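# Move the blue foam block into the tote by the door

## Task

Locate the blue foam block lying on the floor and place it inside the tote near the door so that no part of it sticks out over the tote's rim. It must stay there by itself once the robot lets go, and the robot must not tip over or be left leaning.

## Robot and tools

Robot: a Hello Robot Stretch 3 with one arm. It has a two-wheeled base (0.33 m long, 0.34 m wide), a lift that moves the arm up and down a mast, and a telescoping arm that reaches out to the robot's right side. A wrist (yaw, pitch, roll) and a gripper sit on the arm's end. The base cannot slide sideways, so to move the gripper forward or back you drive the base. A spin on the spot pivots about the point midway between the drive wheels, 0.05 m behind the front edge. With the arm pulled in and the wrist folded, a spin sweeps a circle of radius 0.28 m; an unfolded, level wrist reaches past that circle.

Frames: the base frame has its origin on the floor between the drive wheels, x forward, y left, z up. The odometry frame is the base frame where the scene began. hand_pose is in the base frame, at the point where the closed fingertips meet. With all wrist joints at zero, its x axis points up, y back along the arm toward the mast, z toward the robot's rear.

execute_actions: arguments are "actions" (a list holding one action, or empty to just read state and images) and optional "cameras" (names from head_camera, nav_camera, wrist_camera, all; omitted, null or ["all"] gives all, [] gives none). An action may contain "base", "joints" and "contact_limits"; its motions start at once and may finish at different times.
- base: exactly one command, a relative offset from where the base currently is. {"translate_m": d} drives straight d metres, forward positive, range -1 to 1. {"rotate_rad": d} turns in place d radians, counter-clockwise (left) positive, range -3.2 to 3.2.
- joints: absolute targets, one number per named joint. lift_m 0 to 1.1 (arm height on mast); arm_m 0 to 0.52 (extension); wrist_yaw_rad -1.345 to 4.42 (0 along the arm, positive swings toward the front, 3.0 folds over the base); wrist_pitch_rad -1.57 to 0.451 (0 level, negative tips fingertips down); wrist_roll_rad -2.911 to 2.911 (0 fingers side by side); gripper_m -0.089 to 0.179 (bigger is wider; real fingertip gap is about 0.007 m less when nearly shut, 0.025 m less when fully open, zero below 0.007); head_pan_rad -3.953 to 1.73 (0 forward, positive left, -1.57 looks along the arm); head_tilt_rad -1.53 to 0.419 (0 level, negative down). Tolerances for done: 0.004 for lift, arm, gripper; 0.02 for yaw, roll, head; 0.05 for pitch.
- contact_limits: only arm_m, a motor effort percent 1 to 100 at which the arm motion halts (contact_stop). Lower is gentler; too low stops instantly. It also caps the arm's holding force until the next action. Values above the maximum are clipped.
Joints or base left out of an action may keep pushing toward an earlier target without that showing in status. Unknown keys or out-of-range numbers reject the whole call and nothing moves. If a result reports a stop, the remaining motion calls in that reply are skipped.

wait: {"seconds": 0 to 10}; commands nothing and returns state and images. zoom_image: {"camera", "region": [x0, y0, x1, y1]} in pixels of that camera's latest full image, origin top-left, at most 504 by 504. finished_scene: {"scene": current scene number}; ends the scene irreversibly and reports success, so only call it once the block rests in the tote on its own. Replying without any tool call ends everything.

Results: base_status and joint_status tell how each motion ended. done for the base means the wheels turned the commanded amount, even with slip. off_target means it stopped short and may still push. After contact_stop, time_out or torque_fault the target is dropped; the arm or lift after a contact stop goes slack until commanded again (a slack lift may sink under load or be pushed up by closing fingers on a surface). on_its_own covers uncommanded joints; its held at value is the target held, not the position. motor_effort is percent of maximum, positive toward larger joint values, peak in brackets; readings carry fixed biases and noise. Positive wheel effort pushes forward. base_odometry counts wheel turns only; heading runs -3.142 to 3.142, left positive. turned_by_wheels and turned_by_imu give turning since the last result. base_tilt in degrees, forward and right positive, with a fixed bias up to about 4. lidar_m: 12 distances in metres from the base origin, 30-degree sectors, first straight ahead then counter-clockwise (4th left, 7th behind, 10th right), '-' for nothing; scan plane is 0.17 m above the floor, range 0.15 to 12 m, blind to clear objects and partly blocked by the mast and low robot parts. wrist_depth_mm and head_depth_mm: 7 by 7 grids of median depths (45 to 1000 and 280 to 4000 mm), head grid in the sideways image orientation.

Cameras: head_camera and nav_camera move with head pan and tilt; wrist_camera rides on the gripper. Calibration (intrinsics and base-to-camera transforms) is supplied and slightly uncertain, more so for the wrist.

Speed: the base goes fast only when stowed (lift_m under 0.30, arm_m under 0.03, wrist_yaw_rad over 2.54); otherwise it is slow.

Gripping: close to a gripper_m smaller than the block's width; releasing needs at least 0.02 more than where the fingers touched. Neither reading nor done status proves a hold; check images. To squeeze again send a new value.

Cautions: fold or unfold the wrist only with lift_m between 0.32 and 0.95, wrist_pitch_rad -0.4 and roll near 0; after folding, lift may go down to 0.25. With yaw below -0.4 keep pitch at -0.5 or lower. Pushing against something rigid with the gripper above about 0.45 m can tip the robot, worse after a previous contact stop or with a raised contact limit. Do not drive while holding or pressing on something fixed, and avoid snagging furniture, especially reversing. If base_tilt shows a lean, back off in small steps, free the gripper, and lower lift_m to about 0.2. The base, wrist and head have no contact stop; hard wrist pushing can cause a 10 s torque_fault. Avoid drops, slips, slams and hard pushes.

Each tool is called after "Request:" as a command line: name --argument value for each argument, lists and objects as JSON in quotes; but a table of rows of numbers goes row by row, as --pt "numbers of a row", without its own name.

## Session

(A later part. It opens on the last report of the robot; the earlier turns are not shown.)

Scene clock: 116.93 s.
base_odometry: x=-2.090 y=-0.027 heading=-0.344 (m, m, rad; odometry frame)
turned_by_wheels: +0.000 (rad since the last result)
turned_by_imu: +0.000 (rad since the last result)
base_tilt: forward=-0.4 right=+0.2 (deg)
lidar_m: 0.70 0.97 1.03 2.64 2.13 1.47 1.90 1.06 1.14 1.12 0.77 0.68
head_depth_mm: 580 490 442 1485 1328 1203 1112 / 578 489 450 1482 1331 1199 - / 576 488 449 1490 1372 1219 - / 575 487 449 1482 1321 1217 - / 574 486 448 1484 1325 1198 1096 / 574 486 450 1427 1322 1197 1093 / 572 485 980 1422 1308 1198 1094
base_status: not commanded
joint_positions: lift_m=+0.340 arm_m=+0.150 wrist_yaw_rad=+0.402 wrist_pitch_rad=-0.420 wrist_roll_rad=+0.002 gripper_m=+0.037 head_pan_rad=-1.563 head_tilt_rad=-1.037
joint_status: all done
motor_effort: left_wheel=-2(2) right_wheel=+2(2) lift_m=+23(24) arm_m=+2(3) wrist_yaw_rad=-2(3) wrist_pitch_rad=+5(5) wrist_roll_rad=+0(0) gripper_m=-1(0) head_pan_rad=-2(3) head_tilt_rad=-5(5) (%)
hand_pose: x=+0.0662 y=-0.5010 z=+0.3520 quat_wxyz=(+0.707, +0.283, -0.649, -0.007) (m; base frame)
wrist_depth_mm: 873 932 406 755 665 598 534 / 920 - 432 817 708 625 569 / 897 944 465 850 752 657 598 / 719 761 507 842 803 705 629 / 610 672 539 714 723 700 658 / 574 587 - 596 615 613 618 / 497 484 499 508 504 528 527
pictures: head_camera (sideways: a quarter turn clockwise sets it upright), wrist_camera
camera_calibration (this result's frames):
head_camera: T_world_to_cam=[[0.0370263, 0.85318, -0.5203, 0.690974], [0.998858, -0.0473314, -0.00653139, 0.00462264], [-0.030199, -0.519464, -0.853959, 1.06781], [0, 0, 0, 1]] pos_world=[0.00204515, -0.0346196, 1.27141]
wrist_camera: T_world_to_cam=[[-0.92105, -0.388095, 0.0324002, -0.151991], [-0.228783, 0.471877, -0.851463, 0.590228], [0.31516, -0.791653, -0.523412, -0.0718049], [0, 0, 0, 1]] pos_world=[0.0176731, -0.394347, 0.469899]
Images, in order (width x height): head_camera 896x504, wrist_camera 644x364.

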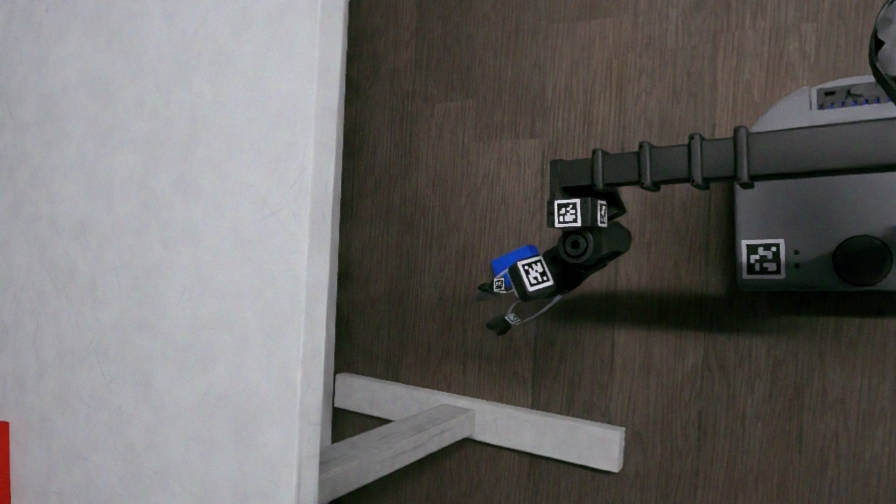

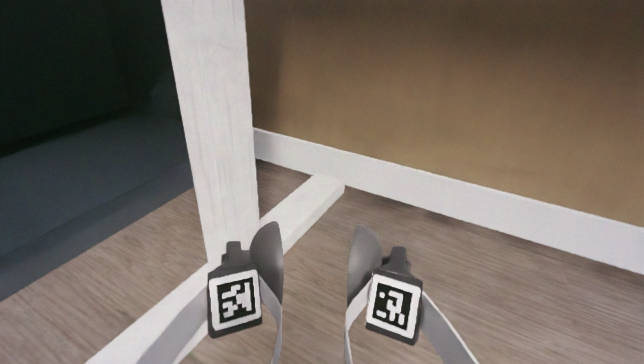

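Request:
execute_actions --actions '[{"joints":{"lift_m":0.24,"wrist_yaw_rad":0.33,"arm_m":0.44,"wrist_pitch_rad":-1.3,"gripper_m":0.14}}]' --cameras '["head_camera","wrist_camera"]'

Scene clock: 130.27 s.
base_odometry: x=-2.090 y=-0.027 heading=-0.344 (m, m, rad; odometry frame)
turned_by_wheels: +0.000 (rad since the last result)
turned_by_imu: +0.000 (rad since the last result)
base_tilt: forward=-0.3 right=+0.2 (deg)
lidar_m: 0.70 0.97 1.03 2.64 2.14 1.47 1.89 1.07 1.14 1.12 0.77 0.69
head_depth_mm: 579 489 443 1485 1331 1206 1103 / 577 488 448 1483 1339 1202 - / 576 487 449 1494 1332 1217 - / 576 488 448 1441 1325 1220 - / 574 487 447 1480 1322 1204 1094 / 573 486 450 1423 1325 1201 1094 / 572 485 976 1430 1300 1200 1091
base_status: not commanded
joint_positions: lift_m=+0.240 arm_m=+0.440 wrist_yaw_rad=+0.330 wrist_pitch_rad=-1.298 wrist_roll_rad=+0.002 gripper_m=+0.140 head_pan_rad=-1.563 head_tilt_rad=-1.037
joint_status: all done
motor_effort: left_wheel=-2(3) right_wheel=+2(2) lift_m=+16(21) arm_m=+2(1) wrist_yaw_rad=+0(2) wrist_pitch_rad=-1(4) wrist_roll_rad=+0(0) gripper_m=-1(82) head_pan_rad=-2(2) head_tilt_rad=-5(6) (%)
hand_pose: x=-0.0068 y=-0.6281 z=+0.1257 quat_wxyz=(+0.625, +0.514, -0.486, -0.330) (m; base frame)
wrist_depth_mm: 306 308 309 312 314 314 317 / 303 302 299 305 309 308 307 / 294 296 297 296 298 299 301 / 286 287 288 290 292 292 292 / 281 284 282 242 286 286 289 / 276 - 276 235 278 - 279 / - 269 270 231 271 273 277
pictures: head_camera (sideways: a quarter turn clockwise sets it upright), wrist_camera
camera_calibration (this result's frames):
head_camera: T_world_to_cam=[[0.0370268, 0.85318, -0.5203, 0.690974], [0.998858, -0.047332, -0.0065314, 0.00462265], [-0.0301993, -0.519464, -0.853959, 1.06781], [0, 0, 0, 1]] pos_world=[0.00204513, -0.0346196, 1.27141]
wrist_camera: T_world_to_cam=[[-0.938315, -0.344977, 0.0235841, -0.233129], [-0.34476, 0.928121, -0.140469, 0.637163], [0.0265697, -0.139935, -0.989804, 0.198149], [0, 0, 0, 1]] pos_world=[-0.00434509, -0.644061, 0.291129]
Images, in order (width x height): head_camera 896x504, wrist_camera 644x364.

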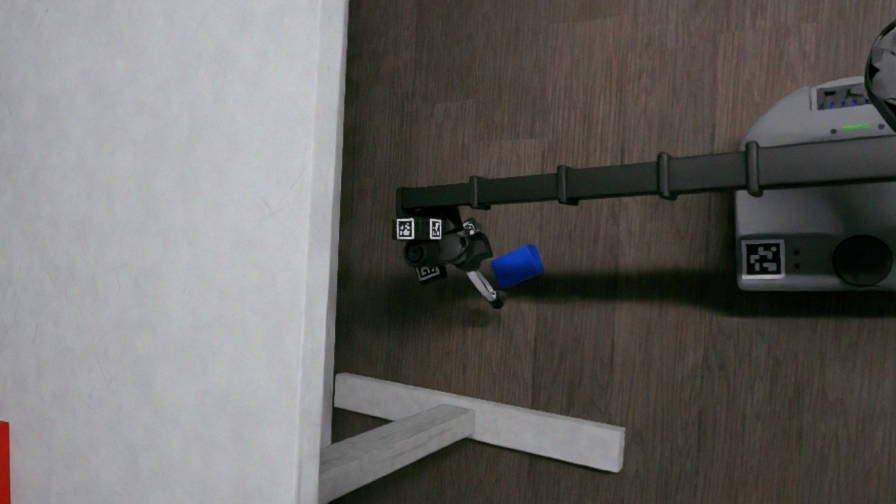

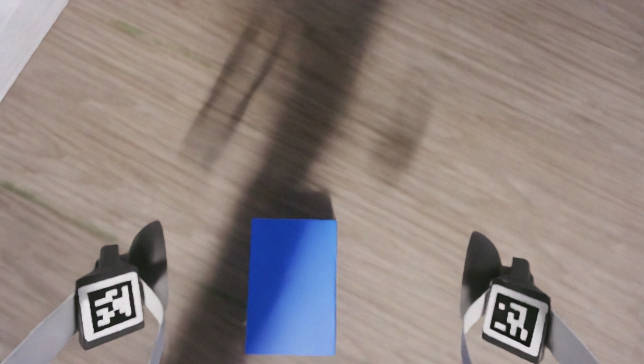

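Request:
execute_actions --actions '[{"joints":{"lift_m":0.145,"arm_m":0.41,"gripper_m":0.125}}]' --cameras '["head_camera","wrist_camera"]'

Scene clock: 138.60 s.
base_odometry: x=-2.090 y=-0.027 heading=-0.344 (m, m, rad; odometry frame)
turned_by_wheels: +0.000 (rad since the last result)
turned_by_imu: +0.000 (rad since the last result)
base_tilt: forward=-0.3 right=+0.2 (deg)
lidar_m: 0.70 0.97 1.03 2.64 2.13 1.48 1.89 1.06 1.14 1.12 0.77 0.68
head_depth_mm: 580 489 443 1495 1334 1202 1102 / 578 489 448 1479 1332 1195 - / 577 488 449 1515 1329 1221 - / 575 488 449 1536 1327 1213 - / 573 486 447 1476 1328 1202 1098 / 574 486 450 1435 1328 1196 1095 / 572 484 977 1430 1304 1200 1090
base_status: not commanded
joint_positions: lift_m=+0.145 arm_m=+0.410 wrist_yaw_rad=+0.330 wrist_pitch_rad=-1.299 wrist_roll_rad=+0.002 gripper_m=+0.125 head_pan_rad=-1.563 head_tilt_rad=-1.037
joint_status: all done
motor_effort: left_wheel=-2(1) right_wheel=+1(2) lift_m=+16(15) arm_m=-2(1) wrist_yaw_rad=+0(0) wrist_pitch_rad=-1(1) wrist_roll_rad=+0(0) gripper_m=-1(60) head_pan_rad=-2(2) head_tilt_rad=-6(5) (%)
hand_pose: x=-0.0068 y=-0.5985 z=+0.0307 quat_wxyz=(+0.625, +0.514, -0.486, -0.330) (m; base frame)
wrist_depth_mm: 207 208 210 210 212 211 212 / 203 203 204 205 206 207 208 / 198 199 199 201 200 202 201 / 193 194 192 150 196 196 198 / 189 190 189 147 192 194 193 / 185 - 144 143 187 189 188 / - 180 141 140 183 182 185
pictures: head_camera (sideways: a quarter turn clockwise sets it upright), wrist_camera
camera_calibration (this result's frames):
head_camera: T_world_to_cam=[[0.0370268, 0.85318, -0.5203, 0.690974], [0.998858, -0.047332, -0.0065314, 0.00462265], [-0.0301993, -0.519464, -0.853959, 1.06781], [0, 0, 0, 1]] pos_world=[0.00204513, -0.0346196, 1.27141]
wrist_camera: T_world_to_cam=[[-0.938312, -0.344984, 0.0235776, -0.220706], [-0.344774, 0.928161, -0.140175, 0.596356], [0.0264744, -0.139657, -0.989846, 0.108419], [0, 0, 0, 1]] pos_world=[-0.00435353, -0.614512, 0.196116]
Images, in order (width x height): head_camera 896x504, wrist_camera 644x364.

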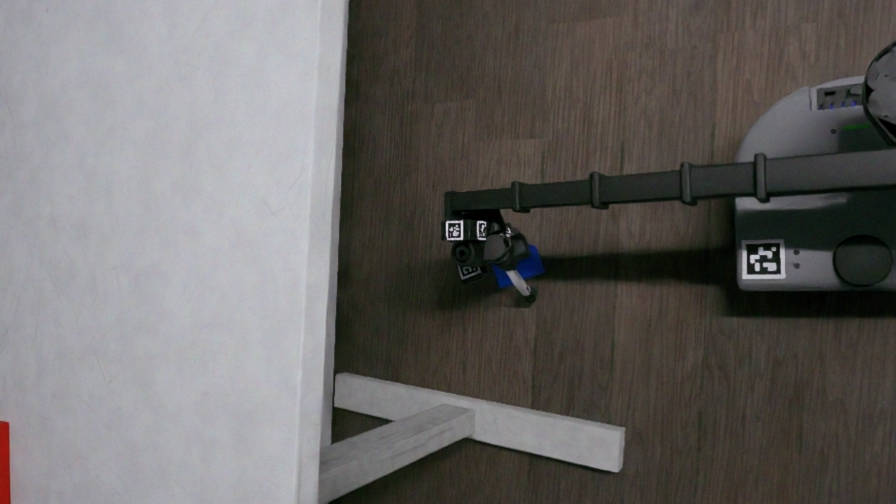

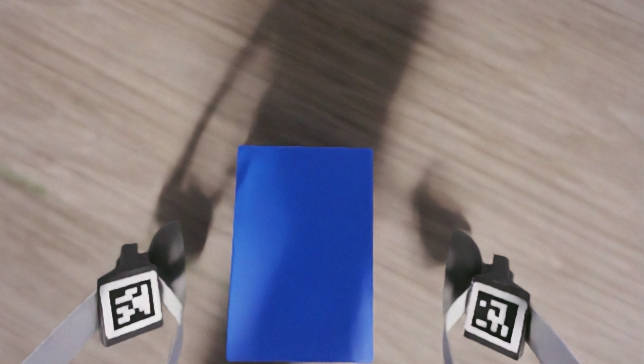

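Request:
execute_actions --actions '[{"joints":{"lift_m":0.14,"gripper_m":0.02}}]' --cameras '["wrist_camera"]'

Scene clock: 142.27 s.
base_odometry: x=-2.090 y=-0.027 heading=-0.344 (m, m, rad; odometry frame)
turned_by_wheels: +0.000 (rad since the last result)
turned_by_imu: +0.000 (rad since the last result)
base_tilt: forward=-0.3 right=+0.1 (deg)
lidar_m: 0.70 0.97 1.03 2.64 2.14 1.47 1.90 1.07 1.14 1.12 0.77 0.68
head_depth_mm: 580 490 442 1484 1335 1202 1100 / 578 489 448 1483 1325 1203 - / 577 488 449 1502 1332 1219 - / 576 487 448 1507 1328 1218 - / 574 486 448 1473 1317 1199 1096 / 573 485 449 1422 1327 1198 1091 / 573 486 974 1433 1305 1192 1093
base_status: not commanded
joint_positions: lift_m=+0.140 arm_m=+0.410 wrist_yaw_rad=+0.330 wrist_pitch_rad=-1.299 wrist_roll_rad=+0.002 gripper_m=+0.021 head_pan_rad=-1.563 head_tilt_rad=-1.037
joint_status: all done
motor_effort: left_wheel=-3(2) right_wheel=+2(1) lift_m=+16(16) arm_m=-2(2) wrist_yaw_rad=+0(0) wrist_pitch_rad=-1(1) wrist_roll_rad=+0(0) gripper_m=-18(92) head_pan_rad=-2(2) head_tilt_rad=-5(4) (%)
hand_pose: x=-0.0068 y=-0.5985 z=+0.0257 quat_wxyz=(+0.625, +0.514, -0.486, -0.330) (m; base frame)
wrist_depth_mm: 201 203 204 205 206 205 207 / 197 198 199 199 200 202 201 / 193 194 194 194 195 196 197 / 189 189 188 142 190 191 192 / 184 184 139 138 186 187 188 / 180 181 135 135 136 183 184 / 177 177 154 132 177 179 179
pictures: wrist_camera
camera_calibration (this result's frames):
wrist_camera: T_world_to_cam=[[-0.938312, -0.344984, 0.0235775, -0.220588], [-0.344774, 0.928161, -0.140173, 0.595653], [0.0264737, -0.139655, -0.989846, 0.10347], [0, 0, 0, 1]] pos_world=[-0.00435358, -0.614511, 0.191114]
Images, in order (width x height): wrist_camera 644x364.

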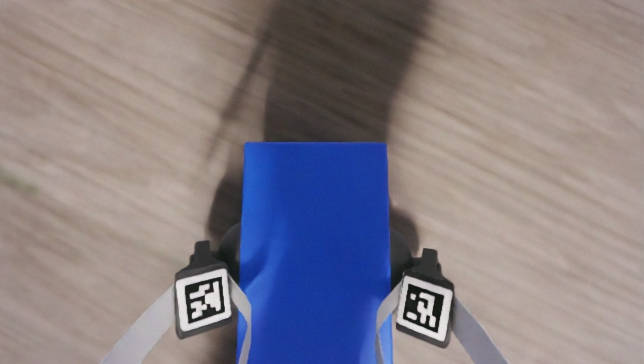

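Request:
execute_actions --actions '[{"joints":{"lift_m":0.295,"gripper_m":0.005,"arm_m":0.24,"wrist_pitch_rad":-0.4}}]' --cameras '["head_camera","wrist_camera"]'

Scene clock: 152.67 s.
base_odometry: x=-2.090 y=-0.027 heading=-0.344 (m, m, rad; odometry frame)
turned_by_wheels: +0.000 (rad since the last result)
turned_by_imu: +0.000 (rad since the last result)
base_tilt: forward=-0.3 right=+0.2 (deg)
lidar_m: 0.70 0.98 1.03 2.63 2.14 1.47 1.90 1.06 1.14 1.12 0.77 0.69
head_depth_mm: 579 490 443 1485 1333 1205 1112 / 578 489 450 1488 1334 1204 - / 577 488 449 1475 1310 1226 - / 576 487 448 1507 1308 1222 - / 575 487 447 1439 1329 1195 1098 / 573 486 450 1432 1322 1204 1096 / 572 485 977 1441 1300 1198 1094
base_status: not commanded
joint_positions: lift_m=+0.295 arm_m=+0.240 wrist_yaw_rad=+0.330 wrist_pitch_rad=-0.424 wrist_roll_rad=+0.002 gripper_m=+0.012 head_pan_rad=-1.563 head_tilt_rad=-1.037
joint_status: gripper_m off_target (ended at +0.012, target +0.005); the others done
on_its_own: gripper_m is held at +0.011, not at your +0.005, by its stall guard, which is not easing now
motor_effort: left_wheel=-1(2) right_wheel=+2(2) lift_m=+23(25) arm_m=-2(1) wrist_yaw_rad=-1(0) wrist_pitch_rad=+6(6) wrist_roll_rad=+0(0) gripper_m=-20(80) head_pan_rad=-3(2) head_tilt_rad=-5(5) (%)
hand_pose: x=+0.0510 y=-0.5967 z=+0.3060 quat_wxyz=(+0.706, +0.261, -0.658, -0.034) (m; base frame)
wrist_depth_mm: 294 329 710 637 572 519 475 / 878 342 762 674 608 555 499 / 771 355 828 721 654 586 531 / 635 384 726 141 676 625 564 / 594 423 139 138 633 634 587 / 528 461 134 135 135 553 563 / 442 434 133 131 443 471 475
pictures: head_camera (sideways: a quarter turn clockwise sets it upright), wrist_camera
camera_calibration (this result's frames):
head_camera: T_world_to_cam=[[0.0370266, 0.85318, -0.5203, 0.690974], [0.998858, -0.0473318, -0.0065314, 0.00462265], [-0.0301992, -0.519464, -0.853959, 1.06781], [0, 0, 0, 1]] pos_world=[0.00204514, -0.0346196, 1.27141]
wrist_camera: T_world_to_cam=[[-0.946541, -0.32095, 0.0324147, -0.160335], [-0.195477, 0.490745, -0.849092, 0.601554], [0.256609, -0.810037, -0.527249, -0.17366], [0, 0, 0, 1]] pos_world=[0.0103892, -0.48734, 0.424411]
Images, in order (width x height): head_camera 896x504, wrist_camera 644x364.

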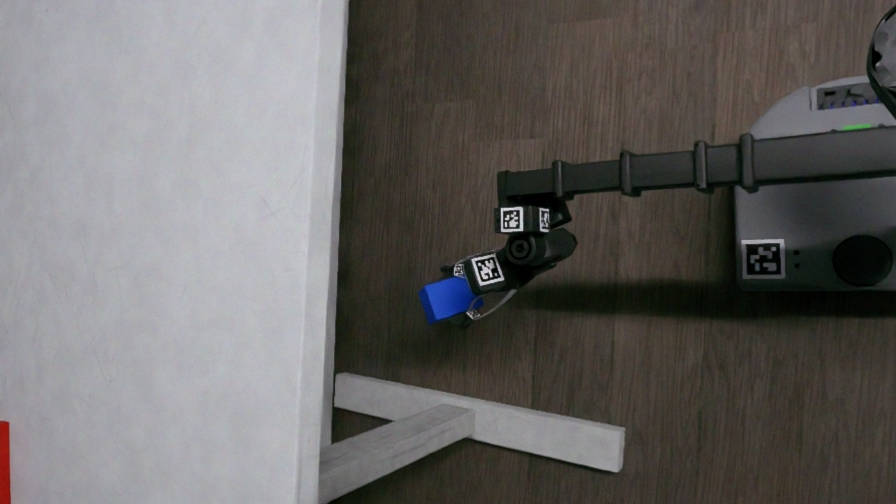

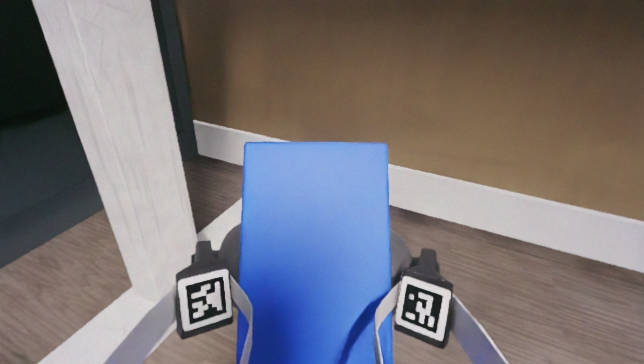

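Request:
execute_actions --actions '[{"base":{"rotate_rad":1.32},"joints":{"wrist_yaw_rad":2.65,"gripper_m":0.017,"arm_m":0.0,"head_pan_rad":-0.2,"head_tilt_rad":-0.8}}]'

Scene clock: 168.10 s.
base_odometry: x=-2.090 y=-0.027 heading=+0.976 (m, m, rad; odometry frame)
turned_by_wheels: +1.320 (rad since the last result)
turned_by_imu: +1.321 (rad since the last result)
base_tilt: forward=-0.3 right=+0.2 (deg)
lidar_m: 1.77 2.65 2.11 1.47 1.91 1.07 1.12 0.77 1.24 0.68 1.13 0.97
head_depth_mm: 884 942 1076 1284 1414 1280 1136 / 1171 1684 1327 1417 1465 1295 1132 / 1641 1671 1939 1726 1499 1294 1136 / 1577 1748 2026 1786 1510 1294 1137 / 2440 2698 2211 1786 1505 1296 1135 / 2355 2603 2210 1780 1508 1296 1136 / 2243 2530 2210 1790 1497 1293 1135
base_status: done
joint_positions: lift_m=+0.295 arm_m=+0.000 wrist_yaw_rad=+2.648 wrist_pitch_rad=-0.424 wrist_roll_rad=+0.002 gripper_m=+0.018 head_pan_rad=-0.207 head_tilt_rad=-0.803
joint_status: all done
motor_effort: left_wheel=-2(8) right_wheel=+0(10) lift_m=+23(23) arm_m=-3(2) wrist_yaw_rad=+3(3) wrist_pitch_rad=+6(6) wrist_roll_rad=+0(0) gripper_m=-20(20) head_pan_rad=+3(34) head_tilt_rad=+0(15) (%)
hand_pose: x=+0.0846 y=+0.0517 z=+0.3061 quat_wxyz=(+0.313, +0.707, -0.025, +0.633) (m; base frame)
wrist_depth_mm: - - - - - - - / - - - - - - - / - - - - - - - / 764 776 729 141 788 830 839 / 633 630 138 138 634 665 679 / 525 534 135 135 136 549 559 / - 468 132 132 442 473 474
pictures: head_camera (sideways: a quarter turn clockwise sets it upright), nav_camera (sideways: a quarter turn counterclockwise sets it upright), wrist_camera
camera_calibration (this result's frames):
head_camera: T_world_to_cam=[[-0.684873, 0.18833, -0.703904, 0.934596], [0.258989, 0.965859, 0.00642926, -0.00773746], [0.681082, -0.1779, -0.710266, 0.876636], [0, 0, 0, 1]] pos_world=[0.0450228, -0.0125857, 1.28056]
nav_camera: T_world_to_cam=[[0.686075, -0.190024, 0.702277, -0.875506], [-0.258431, -0.965989, -0.00891034, 0.0645099], [0.680084, -0.175377, -0.711849, 0.888802], [0, 0, 0, 1]] pos_world=[0.0128739, 0.0518243, 1.24811]
wrist_camera: T_world_to_cam=[[0.878794, -0.476099, 0.0324234, -0.0668021], [-0.226916, -0.476685, -0.849283, 0.342724], [0.419798, 0.738987, -0.526942, 0.24901], [0, 0, 0, 1]] pos_world=[0.0319408, -0.0524483, 0.424449]
Images, in order (width x height): head_camera 896x504, nav_camera 672x504, wrist_camera 644x364.

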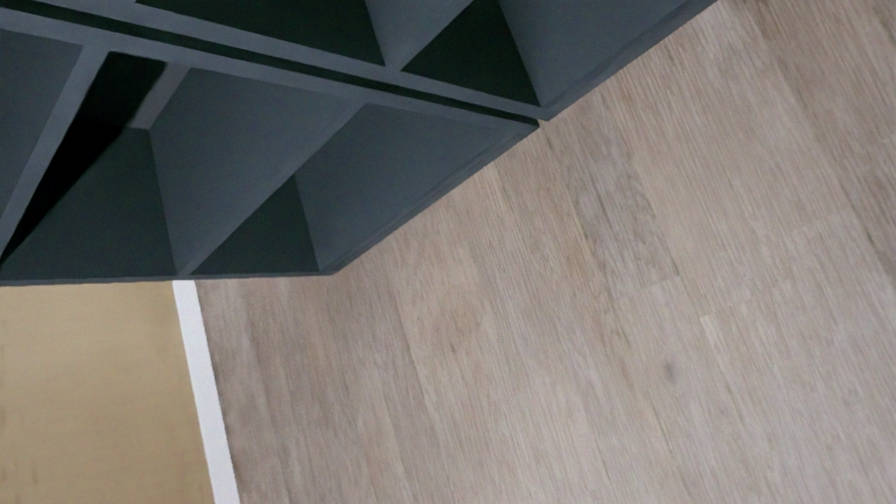

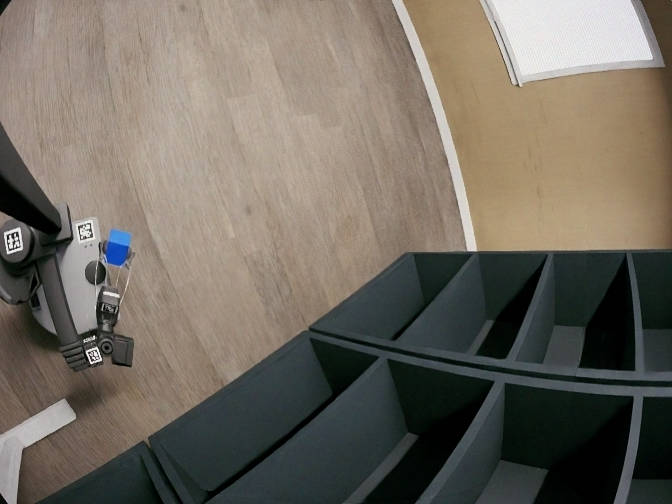

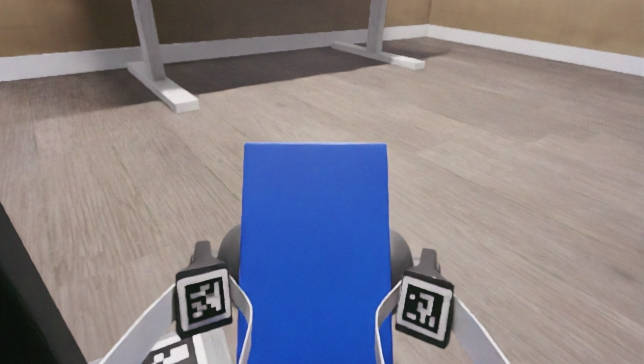

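Request:
execute_actions --actions '[{"base":{"translate_m":1.0}}]' --cameras '[]'

Request:
execute_actions --actions '[{"base":{"translate_m":1.0},"joints":{"head_pan_rad":-1.3,"head_tilt_rad":-0.75}}]'

Scene clock: 176.17 s.
base_odometry: x=-1.529 y=+0.802 heading=+0.976 (m, m, rad; odometry frame)
turned_by_wheels: +0.000 (rad since the last result)
turned_by_imu: -0.001 (rad since the last result)
base_tilt: forward=-0.4 right=+0.2 (deg)
lidar_m: 1.66 1.66 2.02 1.73 2.09 1.94 2.10 1.22 0.55 0.52 0.95 0.82
head_depth_mm: 699 717 986 1040 938 1215 1106 / 1632 825 941 1047 1370 1267 1130 / 1660 1911 2125 1739 1441 1290 1134 / 1588 1812 2085 1794 1504 1298 1135 / 1518 1737 2012 1788 1509 1298 1136 / 1460 1652 1900 1784 1504 1293 1136 / 1399 1578 1810 1796 1505 1297 1138
base_status: done
joint_positions: lift_m=+0.295 arm_m=+0.000 wrist_yaw_rad=+2.648 wrist_pitch_rad=-0.424 wrist_roll_rad=+0.002 gripper_m=+0.018 head_pan_rad=-0.207 head_tilt_rad=-0.802
joint_status: not commanded
motor_effort: left_wheel=-2(6) right_wheel=+1(10) lift_m=+23(23) arm_m=-3(3) wrist_yaw_rad=+1(3) wrist_pitch_rad=+6(6) wrist_roll_rad=+0(1) gripper_m=-18(19) head_pan_rad=+3(3) head_tilt_rad=+1(1) (%)
hand_pose: x=+0.0846 y=+0.0517 z=+0.3061 quat_wxyz=(+0.313, +0.707, -0.024, +0.633) (m; base frame)
wrist_depth_mm: - - - - - - - / - - - - - - - / - - - - - - - / 772 782 734 141 780 842 846 / 629 632 139 138 632 664 677 / 529 538 134 135 136 558 556 / - 465 132 132 446 478 479
pictures: none
No camera images: the call's "cameras" was empty. Leave "cameras" out to get every camera's image.

Scene clock: 181.20 s.
base_odometry: x=-0.969 y=+1.630 heading=+0.976 (m, m, rad; odometry frame)
turned_by_wheels: +0.000 (rad since the last result)
turned_by_imu: -0.001 (rad since the last result)
base_tilt: forward=-0.3 right=+0.1 (deg)
lidar_m: 0.67 0.68 0.82 1.59 2.27 2.38 2.64 1.20 0.42 0.67 1.19 0.75
head_depth_mm: 2146 2428 2381 1809 1013 982 960 / 2152 2451 2383 1867 1558 1300 1149 / 2187 2468 2369 1877 1554 1323 1147 / 2184 2480 2290 1884 1554 1327 1151 / 2179 2496 2373 1884 1558 1324 1152 / 2153 2394 2214 1882 1565 1329 1153 / 1633 1668 1702 1735 1558 1329 1153
base_status: done
joint_positions: lift_m=+0.295 arm_m=+0.000 wrist_yaw_rad=+2.649 wrist_pitch_rad=-0.424 wrist_roll_rad=+0.002 gripper_m=+0.018 head_pan_rad=-1.293 head_tilt_rad=-0.754
joint_status: all done
motor_effort: left_wheel=-2(7) right_wheel=+1(8) lift_m=+23(23) arm_m=-2(2) wrist_yaw_rad=+1(2) wrist_pitch_rad=+6(6) wrist_roll_rad=+0(0) gripper_m=-18(18) head_pan_rad=-2(33) head_tilt_rad=+1(6) (%)
hand_pose: x=+0.0846 y=+0.0517 z=+0.3061 quat_wxyz=(+0.313, +0.707, -0.024, +0.633) (m; base frame)
wrist_depth_mm: - - - 965 744 592 497 / - - - - 783 628 518 / - - - - 802 644 536 / 774 778 724 141 766 661 557 / 629 637 139 138 639 638 568 / 525 521 134 135 136 554 552 / - 465 132 132 445 479 481
pictures: head_camera (sideways: a quarter turn clockwise sets it upright), nav_camera (sideways: a quarter turn counterclockwise sets it upright), wrist_camera
camera_calibration (this result's frames):
head_camera: T_world_to_cam=[[-0.142578, 0.659753, -0.737833, 0.975507], [0.975239, 0.220964, 0.00912591, -0.0156178], [0.169055, -0.718263, -0.674921, 0.833788], [0, 0, 0, 1]] pos_world=[0.0133611, -0.0412634, 1.28264]
nav_camera: T_world_to_cam=[[0.14166, -0.66168, 0.736283, -0.916503], [-0.975061, -0.221634, -0.0115759, 0.0723523], [0.170845, -0.716281, -0.676575, 0.84603], [0, 0, 0, 1]] pos_world=[0.0558403, 0.0155993, 1.24805]
wrist_camera: T_world_to_cam=[[0.878872, -0.475955, 0.0324233, -0.0667795], [-0.22682, -0.476689, -0.849306, 0.342736], [0.419687, 0.739077, -0.526905, 0.249005], [0, 0, 0, 1]] pos_world=[0.0319257, -0.0524392, 0.424454]
Images, in order (width x height): head_camera 896x504, nav_camera 672x504, wrist_camera 644x364.

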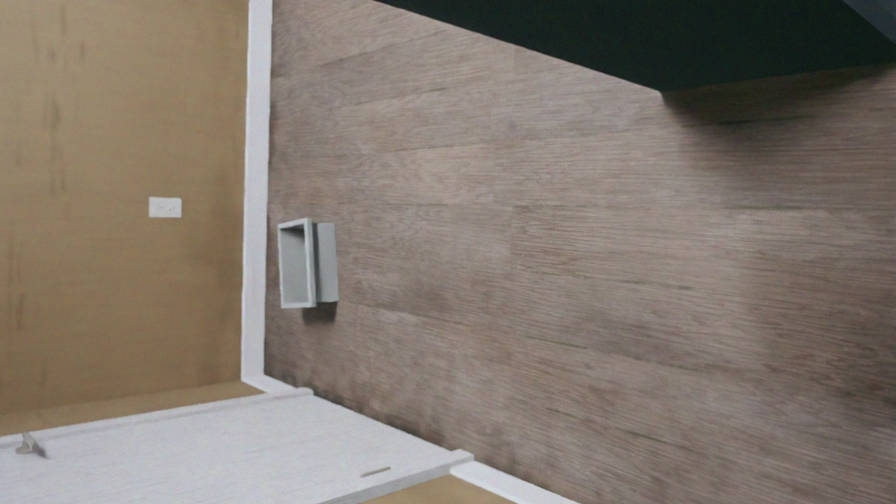

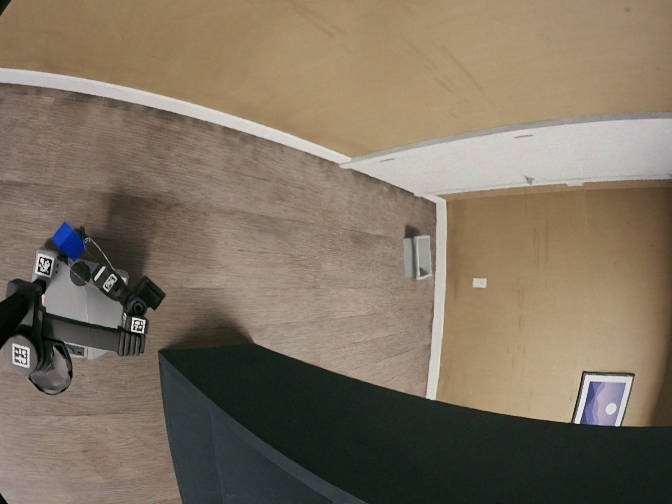

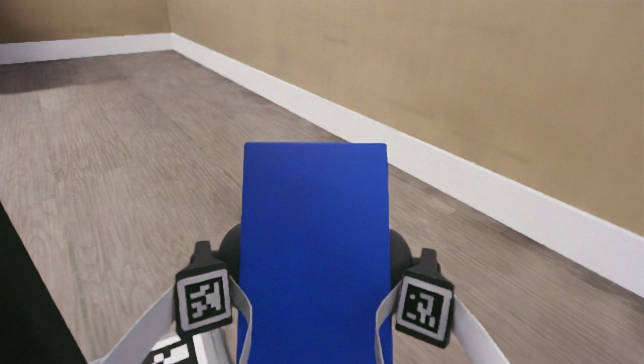

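Request:
execute_actions --actions '[{"base":{"rotate_rad":-1.27},"joints":{"head_pan_rad":-0.1,"head_tilt_rad":-0.9}}]' --cameras '["nav_camera"]'

Scene clock: 189.23 s.
base_odometry: x=-0.969 y=+1.630 heading=-0.294 (m, m, rad; odometry frame)
turned_by_wheels: -1.270 (rad since the last result)
turned_by_imu: -1.266 (rad since the last result)
base_tilt: forward=-0.3 right=+0.1 (deg)
lidar_m: 1.74 0.86 0.68 0.67 0.73 1.10 1.83 2.40 2.89 1.20 0.42 0.47
head_depth_mm: 2289 2291 818 825 835 960 1117 / 2264 2443 1964 1584 1231 1209 1115 / 2274 2433 1956 1654 1425 1251 1113 / 2259 2417 1953 1652 1428 1259 1116 / 2259 2284 1955 1653 1418 1252 1112 / 2273 2418 1943 1652 1424 1254 1112 / 2174 2117 1907 1650 1421 1247 1113
base_status: done
joint_positions: lift_m=+0.295 arm_m=+0.000 wrist_yaw_rad=+2.649 wrist_pitch_rad=-0.424 wrist_roll_rad=+0.002 gripper_m=+0.018 head_pan_rad=-0.107 head_tilt_rad=-0.889
joint_status: all done
motor_effort: left_wheel=+2(9) right_wheel=-3(7) lift_m=+23(23) arm_m=-2(2) wrist_yaw_rad=+1(1) wrist_pitch_rad=+6(6) wrist_roll_rad=+0(0) gripper_m=-20(18) head_pan_rad=+3(36) head_tilt_rad=-5(13) (%)
hand_pose: x=+0.0846 y=+0.0518 z=+0.3061 quat_wxyz=(+0.313, +0.707, -0.024, +0.633) (m; base frame)
wrist_depth_mm: 558 590 645 707 776 841 958 / 595 633 681 751 828 937 - / 627 683 725 807 901 - - / 659 706 739 141 789 827 853 / 631 630 139 138 631 677 674 / 525 532 135 135 136 558 561 / - 467 132 132 441 475 479
pictures: nav_camera (sideways: a quarter turn counterclockwise sets it upright)
camera_calibration (this result's frames):
nav_camera: T_world_to_cam=[[0.759039, -0.126918, 0.638554, -0.792917], [-0.161493, -0.986865, -0.00418389, 0.0577645], [0.630698, -0.0999464, -0.769565, 0.964161], [0, 0, 0, 1]] pos_world=[0.00308892, 0.0527346, 1.24855]
Images, in order (width x height): nav_camera 672x504.

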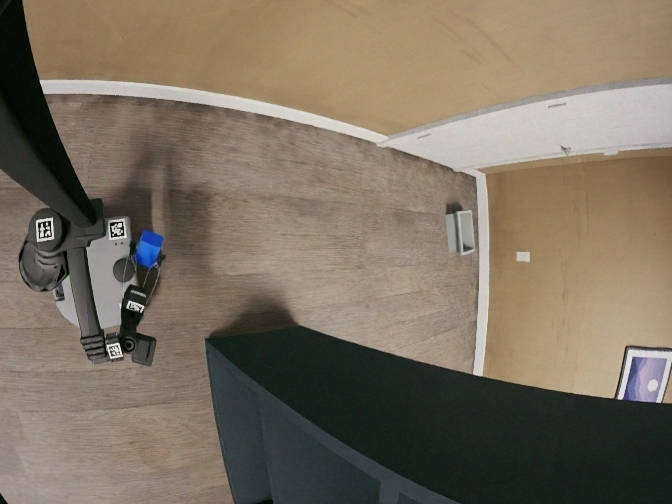

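Request:
execute_actions --actions '[{"base":{"translate_m":1.0}}]' --cameras '["head_camera"]'

Scene clock: 197.47 s.
base_odometry: x=-0.012 y=+1.340 heading=-0.294 (m, m, rad; odometry frame)
turned_by_wheels: +0.000 (rad since the last result)
turned_by_imu: -0.001 (rad since the last result)
base_tilt: forward=-0.3 right=+0.1 (deg)
lidar_m: 1.46 0.68 0.55 0.55 0.59 0.90 2.83 0.52 0.47 1.66 1.92 1.53
head_depth_mm: 1357 1585 1850 1653 1425 1253 1118 / 1355 1575 1839 1644 1421 1250 1113 / 1350 1577 1850 1652 1425 1257 1112 / 1351 1576 1820 1571 1420 1247 1113 / 1344 1558 1832 1606 1430 1253 1117 / 1347 1561 1828 1647 1423 1249 1111 / 1343 1568 1723 1581 1416 1256 1110
base_status: done
joint_positions: lift_m=+0.295 arm_m=+0.000 wrist_yaw_rad=+2.649 wrist_pitch_rad=-0.424 wrist_roll_rad=+0.002 gripper_m=+0.018 head_pan_rad=-0.107 head_tilt_rad=-0.890
joint_status: not commanded
motor_effort: left_wheel=+1(9) right_wheel=-2(6) lift_m=+23(23) arm_m=-2(3) wrist_yaw_rad=+1(1) wrist_pitch_rad=+6(6) wrist_roll_rad=+0(0) gripper_m=-19(19) head_pan_rad=+3(3) head_tilt_rad=-4(5) (%)
hand_pose: x=+0.0846 y=+0.0518 z=+0.3061 quat_wxyz=(+0.313, +0.707, -0.024, +0.633) (m; base frame)
wrist_depth_mm: 459 494 530 576 612 690 765 / 496 524 568 607 672 748 866 / 515 560 613 656 736 822 939 / 557 604 629 141 777 831 859 / 584 605 139 138 639 658 678 / 524 531 135 135 135 559 556 / - 469 132 132 448 473 478
pictures: head_camera (sideways: a quarter turn clockwise sets it upright)
camera_calibration (this result's frames):
head_camera: T_world_to_cam=[[-0.758129, 0.125252, -0.639963, 0.851723], [0.161657, 0.986846, 0.00163794, -0.000905506], [0.63175, -0.102212, -0.768404, 0.952542], [0, 0, 0, 1]] pos_world=[0.0440943, -0.00842512, 1.27701]
Images, in order (width x height): head_camera 896x504.

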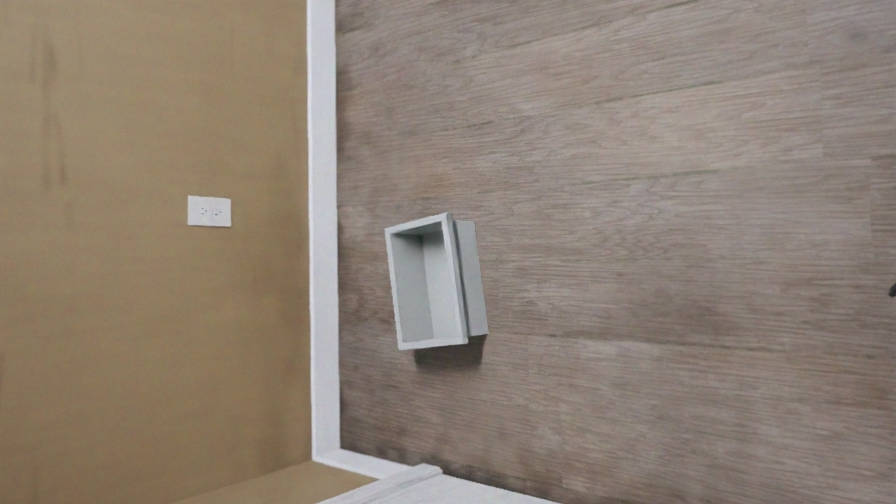

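Request:
execute_actions --actions '[{"base":{"translate_m":0.65}}]' --cameras '[]'

Request:
execute_actions --actions '[{"base":{"rotate_rad":1.35},"joints":{"lift_m":0.33,"wrist_yaw_rad":0.22,"arm_m":0.245,"head_pan_rad":-1.57,"head_tilt_rad":-1.15}}]' --cameras '["head_camera"]'

Request:
execute_actions --actions '[{"joints":{"lift_m":0.30,"wrist_pitch_rad":-1.3}}]' --cameras '["head_camera","wrist_camera"]'

Scene clock: 212.23 s.
base_odometry: x=+0.610 y=+1.152 heading=-0.294 (m, m, rad; odometry frame)
turned_by_wheels: +0.000 (rad since the last result)
turned_by_imu: +0.000 (rad since the last result)
base_tilt: forward=-0.3 right=+0.2 (deg)
lidar_m: 0.86 0.57 0.46 0.45 0.49 0.76 1.32 1.00 1.42 2.31 1.10 0.88
head_depth_mm: 758 885 1062 1315 1426 1253 1113 / 758 883 1060 1316 1421 1245 1114 / 759 883 1053 1314 1423 1225 1115 / 755 880 1053 1302 1427 1224 1115 / 754 879 1046 1307 1419 1225 1112 / 751 873 1045 1295 1419 1255 1115 / 748 872 1043 1290 1366 1231 1116
base_status: done
joint_positions: lift_m=+0.295 arm_m=+0.000 wrist_yaw_rad=+2.649 wrist_pitch_rad=-0.424 wrist_roll_rad=+0.002 gripper_m=+0.018 head_pan_rad=-0.107 head_tilt_rad=-0.890
joint_status: not commanded
motor_effort: left_wheel=+1(9) right_wheel=-2(7) lift_m=+23(23) arm_m=-2(2) wrist_yaw_rad=+2(2) wrist_pitch_rad=+6(6) wrist_roll_rad=+0(0) gripper_m=-18(20) head_pan_rad=+3(3) head_tilt_rad=-4(4) (%)
hand_pose: x=+0.0846 y=+0.0518 z=+0.3061 quat_wxyz=(+0.313, +0.707, -0.024, +0.633) (m; base frame)
wrist_depth_mm: 388 412 446 485 533 601 670 / 405 434 480 517 574 669 726 / 438 473 504 557 633 738 749 / 465 503 535 142 685 792 771 / 506 547 139 138 639 655 673 / 523 530 134 135 136 555 420 / - 464 132 132 442 362 438
pictures: none
No camera images: the call's "cameras" was empty. Leave "cameras" out to get every camera's image.

Scene clock: 215.27 s.
base_odometry: x=+0.610 y=+1.152 heading=+1.056 (m, m, rad; odometry frame)
turned_by_wheels: +1.350 (rad since the last result)
turned_by_imu: +1.351 (rad since the last result)
base_tilt: forward=-0.3 right=+0.1 (deg)
lidar_m: 0.45 0.46 0.61 1.34 1.01 1.12 2.48 1.36 0.93 0.86 0.74 0.48
head_depth_mm: 920 1149 1487 1407 1292 1186 - / 907 1126 1449 1404 1289 1202 - / 894 1103 1434 1444 1279 - - / 880 1084 1359 1348 1269 - - / 867 1063 1328 1398 1266 1180 1099 / 852 1048 1344 1396 1283 1181 1096 / 840 1029 1315 1391 1281 1174 1094
base_status: done
joint_positions: lift_m=+0.330 arm_m=+0.245 wrist_yaw_rad=+0.221 wrist_pitch_rad=-0.424 wrist_roll_rad=+0.002 gripper_m=+0.018 head_pan_rad=-1.563 head_tilt_rad=-1.136
joint_status: all done
motor_effort: left_wheel=-2(8) right_wheel=+2(8) lift_m=+23(24) arm_m=+2(2) wrist_yaw_rad=-1(1) wrist_pitch_rad=+6(6) wrist_roll_rad=-1(0) gripper_m=-19(19) head_pan_rad=-2(34) head_tilt_rad=-5(19) (%)
hand_pose: x=+0.0276 y=-0.6080 z=+0.3411 quat_wxyz=(+0.703, +0.224, -0.671, -0.072) (m; base frame)
wrist_depth_mm: 382 370 357 347 333 321 311 / 415 401 388 371 361 340 334 / 460 440 416 393 386 374 359 / 500 483 445 141 411 404 385 / 542 530 139 138 448 439 416 / 548 550 135 135 136 469 461 / 485 494 301 132 479 497 483
pictures: head_camera (sideways: a quarter turn clockwise sets it upright)
camera_calibration (this result's frames):
head_camera: T_world_to_cam=[[0.0367942, 0.900391, -0.433524, 0.577941], [0.998844, -0.0465679, -0.0119432, 0.0116671], [-0.0309418, -0.432583, -0.901063, 1.12902], [0, 0, 0, 1]] pos_world=[0.00201556, -0.031433, 1.26801]
Images, in order (width x height): head_camera 896x504.

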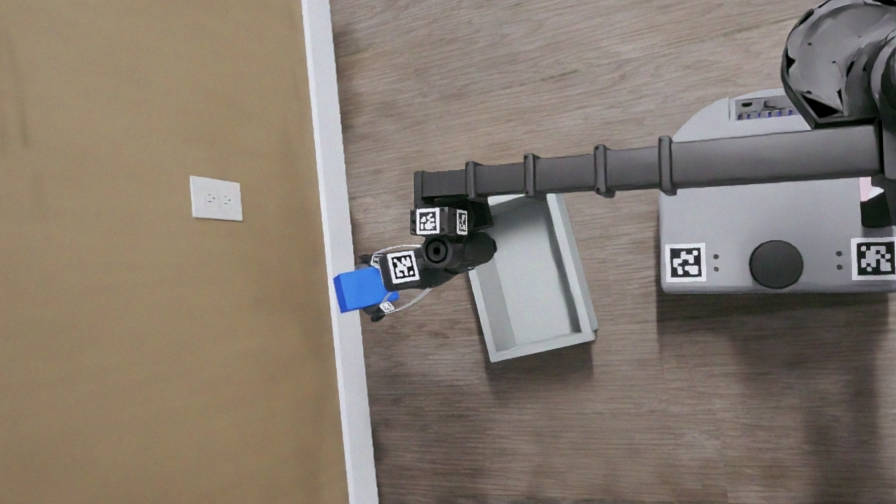

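Scene clock: 216.53 s.
base_odometry: x=+0.610 y=+1.152 heading=+1.056 (m, m, rad; odometry frame)
turned_by_wheels: +0.000 (rad since the last result)
turned_by_imu: +0.000 (rad since the last result)
base_tilt: forward=-0.3 right=+0.1 (deg)
lidar_m: 0.45 0.46 0.61 1.34 1.01 1.12 2.49 1.37 0.93 0.39 0.74 0.48
head_depth_mm: 921 1146 1492 1409 1291 1191 - / 907 1128 1455 1402 1287 1207 - / 891 1101 1438 1427 1280 - - / 880 1087 1404 1440 1269 - - / 866 1064 1374 1398 1264 1186 1096 / 854 1044 1346 1396 1278 1182 1092 / 845 1027 1316 1393 1283 1187 1094
base_status: not commanded
joint_positions: lift_m=+0.300 arm_m=+0.245 wrist_yaw_rad=+0.221 wrist_pitch_rad=-1.298 wrist_roll_rad=+0.002 gripper_m=+0.018 head_pan_rad=-1.563 head_tilt_rad=-1.136
joint_status: all done
motor_effort: left_wheel=-2(2) right_wheel=+2(1) lift_m=+16(21) arm_m=+2(2) wrist_yaw_rad=-1(1) wrist_pitch_rad=-1(6) wrist_roll_rad=-1(0) gripper_m=-18(19) head_pan_rad=-3(2) head_tilt_rad=-6(5) (%)
hand_pose: x=-0.0116 y=-0.4344 z=+0.1857 quat_wxyz=(+0.607, +0.487, -0.513, -0.364) (m; base frame)
wrist_depth_mm: 373 374 378 377 379 379 380 / 362 365 367 369 370 374 374 / 354 256 251 236 239 361 363 / 345 291 288 141 283 350 355 / 285 301 139 138 309 256 347 / 226 282 135 135 136 255 338 / 222 282 215 132 277 328 331
pictures: head_camera (sideways: a quarter turn clockwise sets it upright), wrist_camera
camera_calibration (this result's frames):
head_camera: T_world_to_cam=[[0.0367941, 0.900391, -0.433524, 0.577941], [0.998844, -0.0465678, -0.0119432, 0.0116671], [-0.0309418, -0.432583, -0.901063, 1.12902], [0, 0, 0, 1]] pos_world=[0.00201556, -0.031433, 1.26801]
wrist_camera: T_world_to_cam=[[-0.970223, -0.241061, 0.0235861, -0.127464], [-0.241952, 0.960063, -0.140494, 0.47928], [0.0112234, -0.142017, -0.989801, 0.283675], [0, 0, 0, 1]] pos_world=[-0.0108893, -0.450579, 0.351124]
Images, in order (width x height): head_camera 896x504, wrist_camera 644x364.

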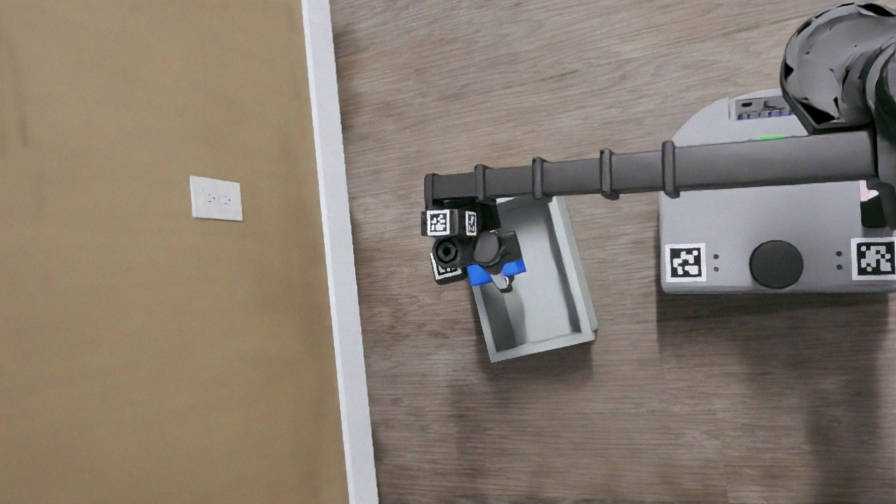

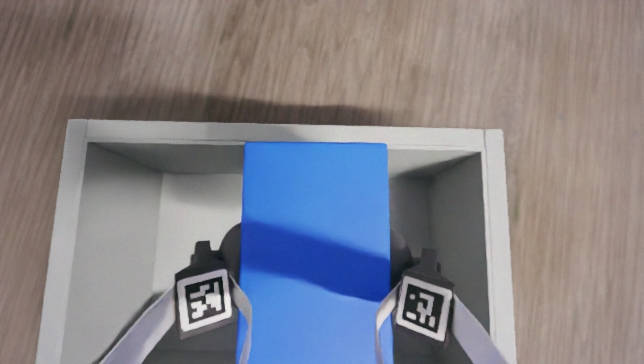

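Request:
execute_actions --actions '[{"joints":{"lift_m":0.153,"arm_m":0.225}}]' --cameras '["head_camera","wrist_camera"]'

Scene clock: 225.23 s.
base_odometry: x=+0.610 y=+1.152 heading=+1.056 (m, m, rad; odometry frame)
turned_by_wheels: +0.000 (rad since the last result)
turned_by_imu: +0.000 (rad since the last result)
base_tilt: forward=-0.3 right=+0.2 (deg)
lidar_m: 0.45 0.46 0.61 1.34 1.01 1.12 2.49 1.37 0.93 0.86 0.74 0.48
head_depth_mm: 919 1146 1487 1409 1294 1192 1099 / 906 1124 1457 1409 1294 1203 - / 894 1098 1437 1403 1285 - - / 881 1085 1416 1418 1248 - - / 866 1070 1368 1397 1262 1178 1098 / 854 1048 1348 1403 1276 1184 1096 / 842 1030 1311 1396 1277 1182 1092
base_status: not commanded
joint_positions: lift_m=+0.153 arm_m=+0.225 wrist_yaw_rad=+0.221 wrist_pitch_rad=-1.300 wrist_roll_rad=+0.002 gripper_m=+0.018 head_pan_rad=-1.563 head_tilt_rad=-1.136
joint_status: all done
motor_effort: left_wheel=-2(2) right_wheel=+2(2) lift_m=+16(16) arm_m=-1(4) wrist_yaw_rad=-2(1) wrist_pitch_rad=+0(1) wrist_roll_rad=+0(0) gripper_m=-19(19) head_pan_rad=-3(2) head_tilt_rad=-6(5) (%)
hand_pose: x=-0.0117 y=-0.4145 z=+0.0386 quat_wxyz=(+0.606, +0.487, -0.513, -0.364) (m; base frame)
wrist_depth_mm: 135 134 133 132 130 129 127 / 180 179 176 175 173 171 144 / 201 203 204 206 206 204 143 / 198 199 198 141 201 200 143 / 193 195 139 138 196 197 142 / 189 191 135 135 136 192 141 / 186 186 159 132 186 188 141
pictures: head_camera (sideways: a quarter turn clockwise sets it upright), wrist_camera
camera_calibration (this result's frames):
head_camera: T_world_to_cam=[[0.0367941, 0.900391, -0.433524, 0.577941], [0.998844, -0.0465678, -0.0119432, 0.0116671], [-0.0309418, -0.432583, -0.901063, 1.12902], [0, 0, 0, 1]] pos_world=[0.00201556, -0.031433, 1.26801]
wrist_camera: T_world_to_cam=[[-0.970215, -0.241096, 0.0235508, -0.119288], [-0.242, 0.96028, -0.138916, 0.439484], [0.0108769, -0.140478, -0.990024, 0.141574], [0, 0, 0, 1]] pos_world=[-0.0109201, -0.4309, 0.204022]
Images, in order (width x height): head_camera 896x504, wrist_camera 644x364.

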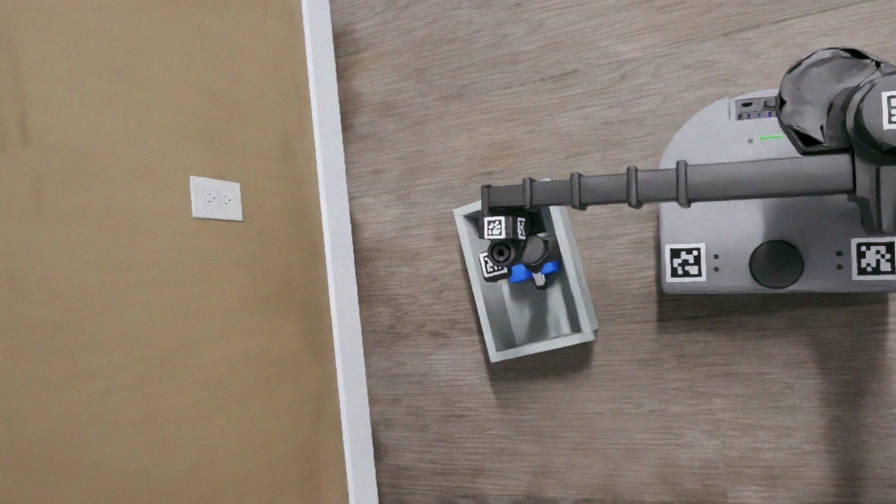

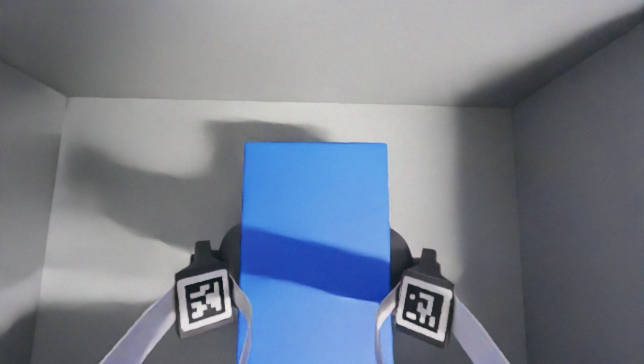

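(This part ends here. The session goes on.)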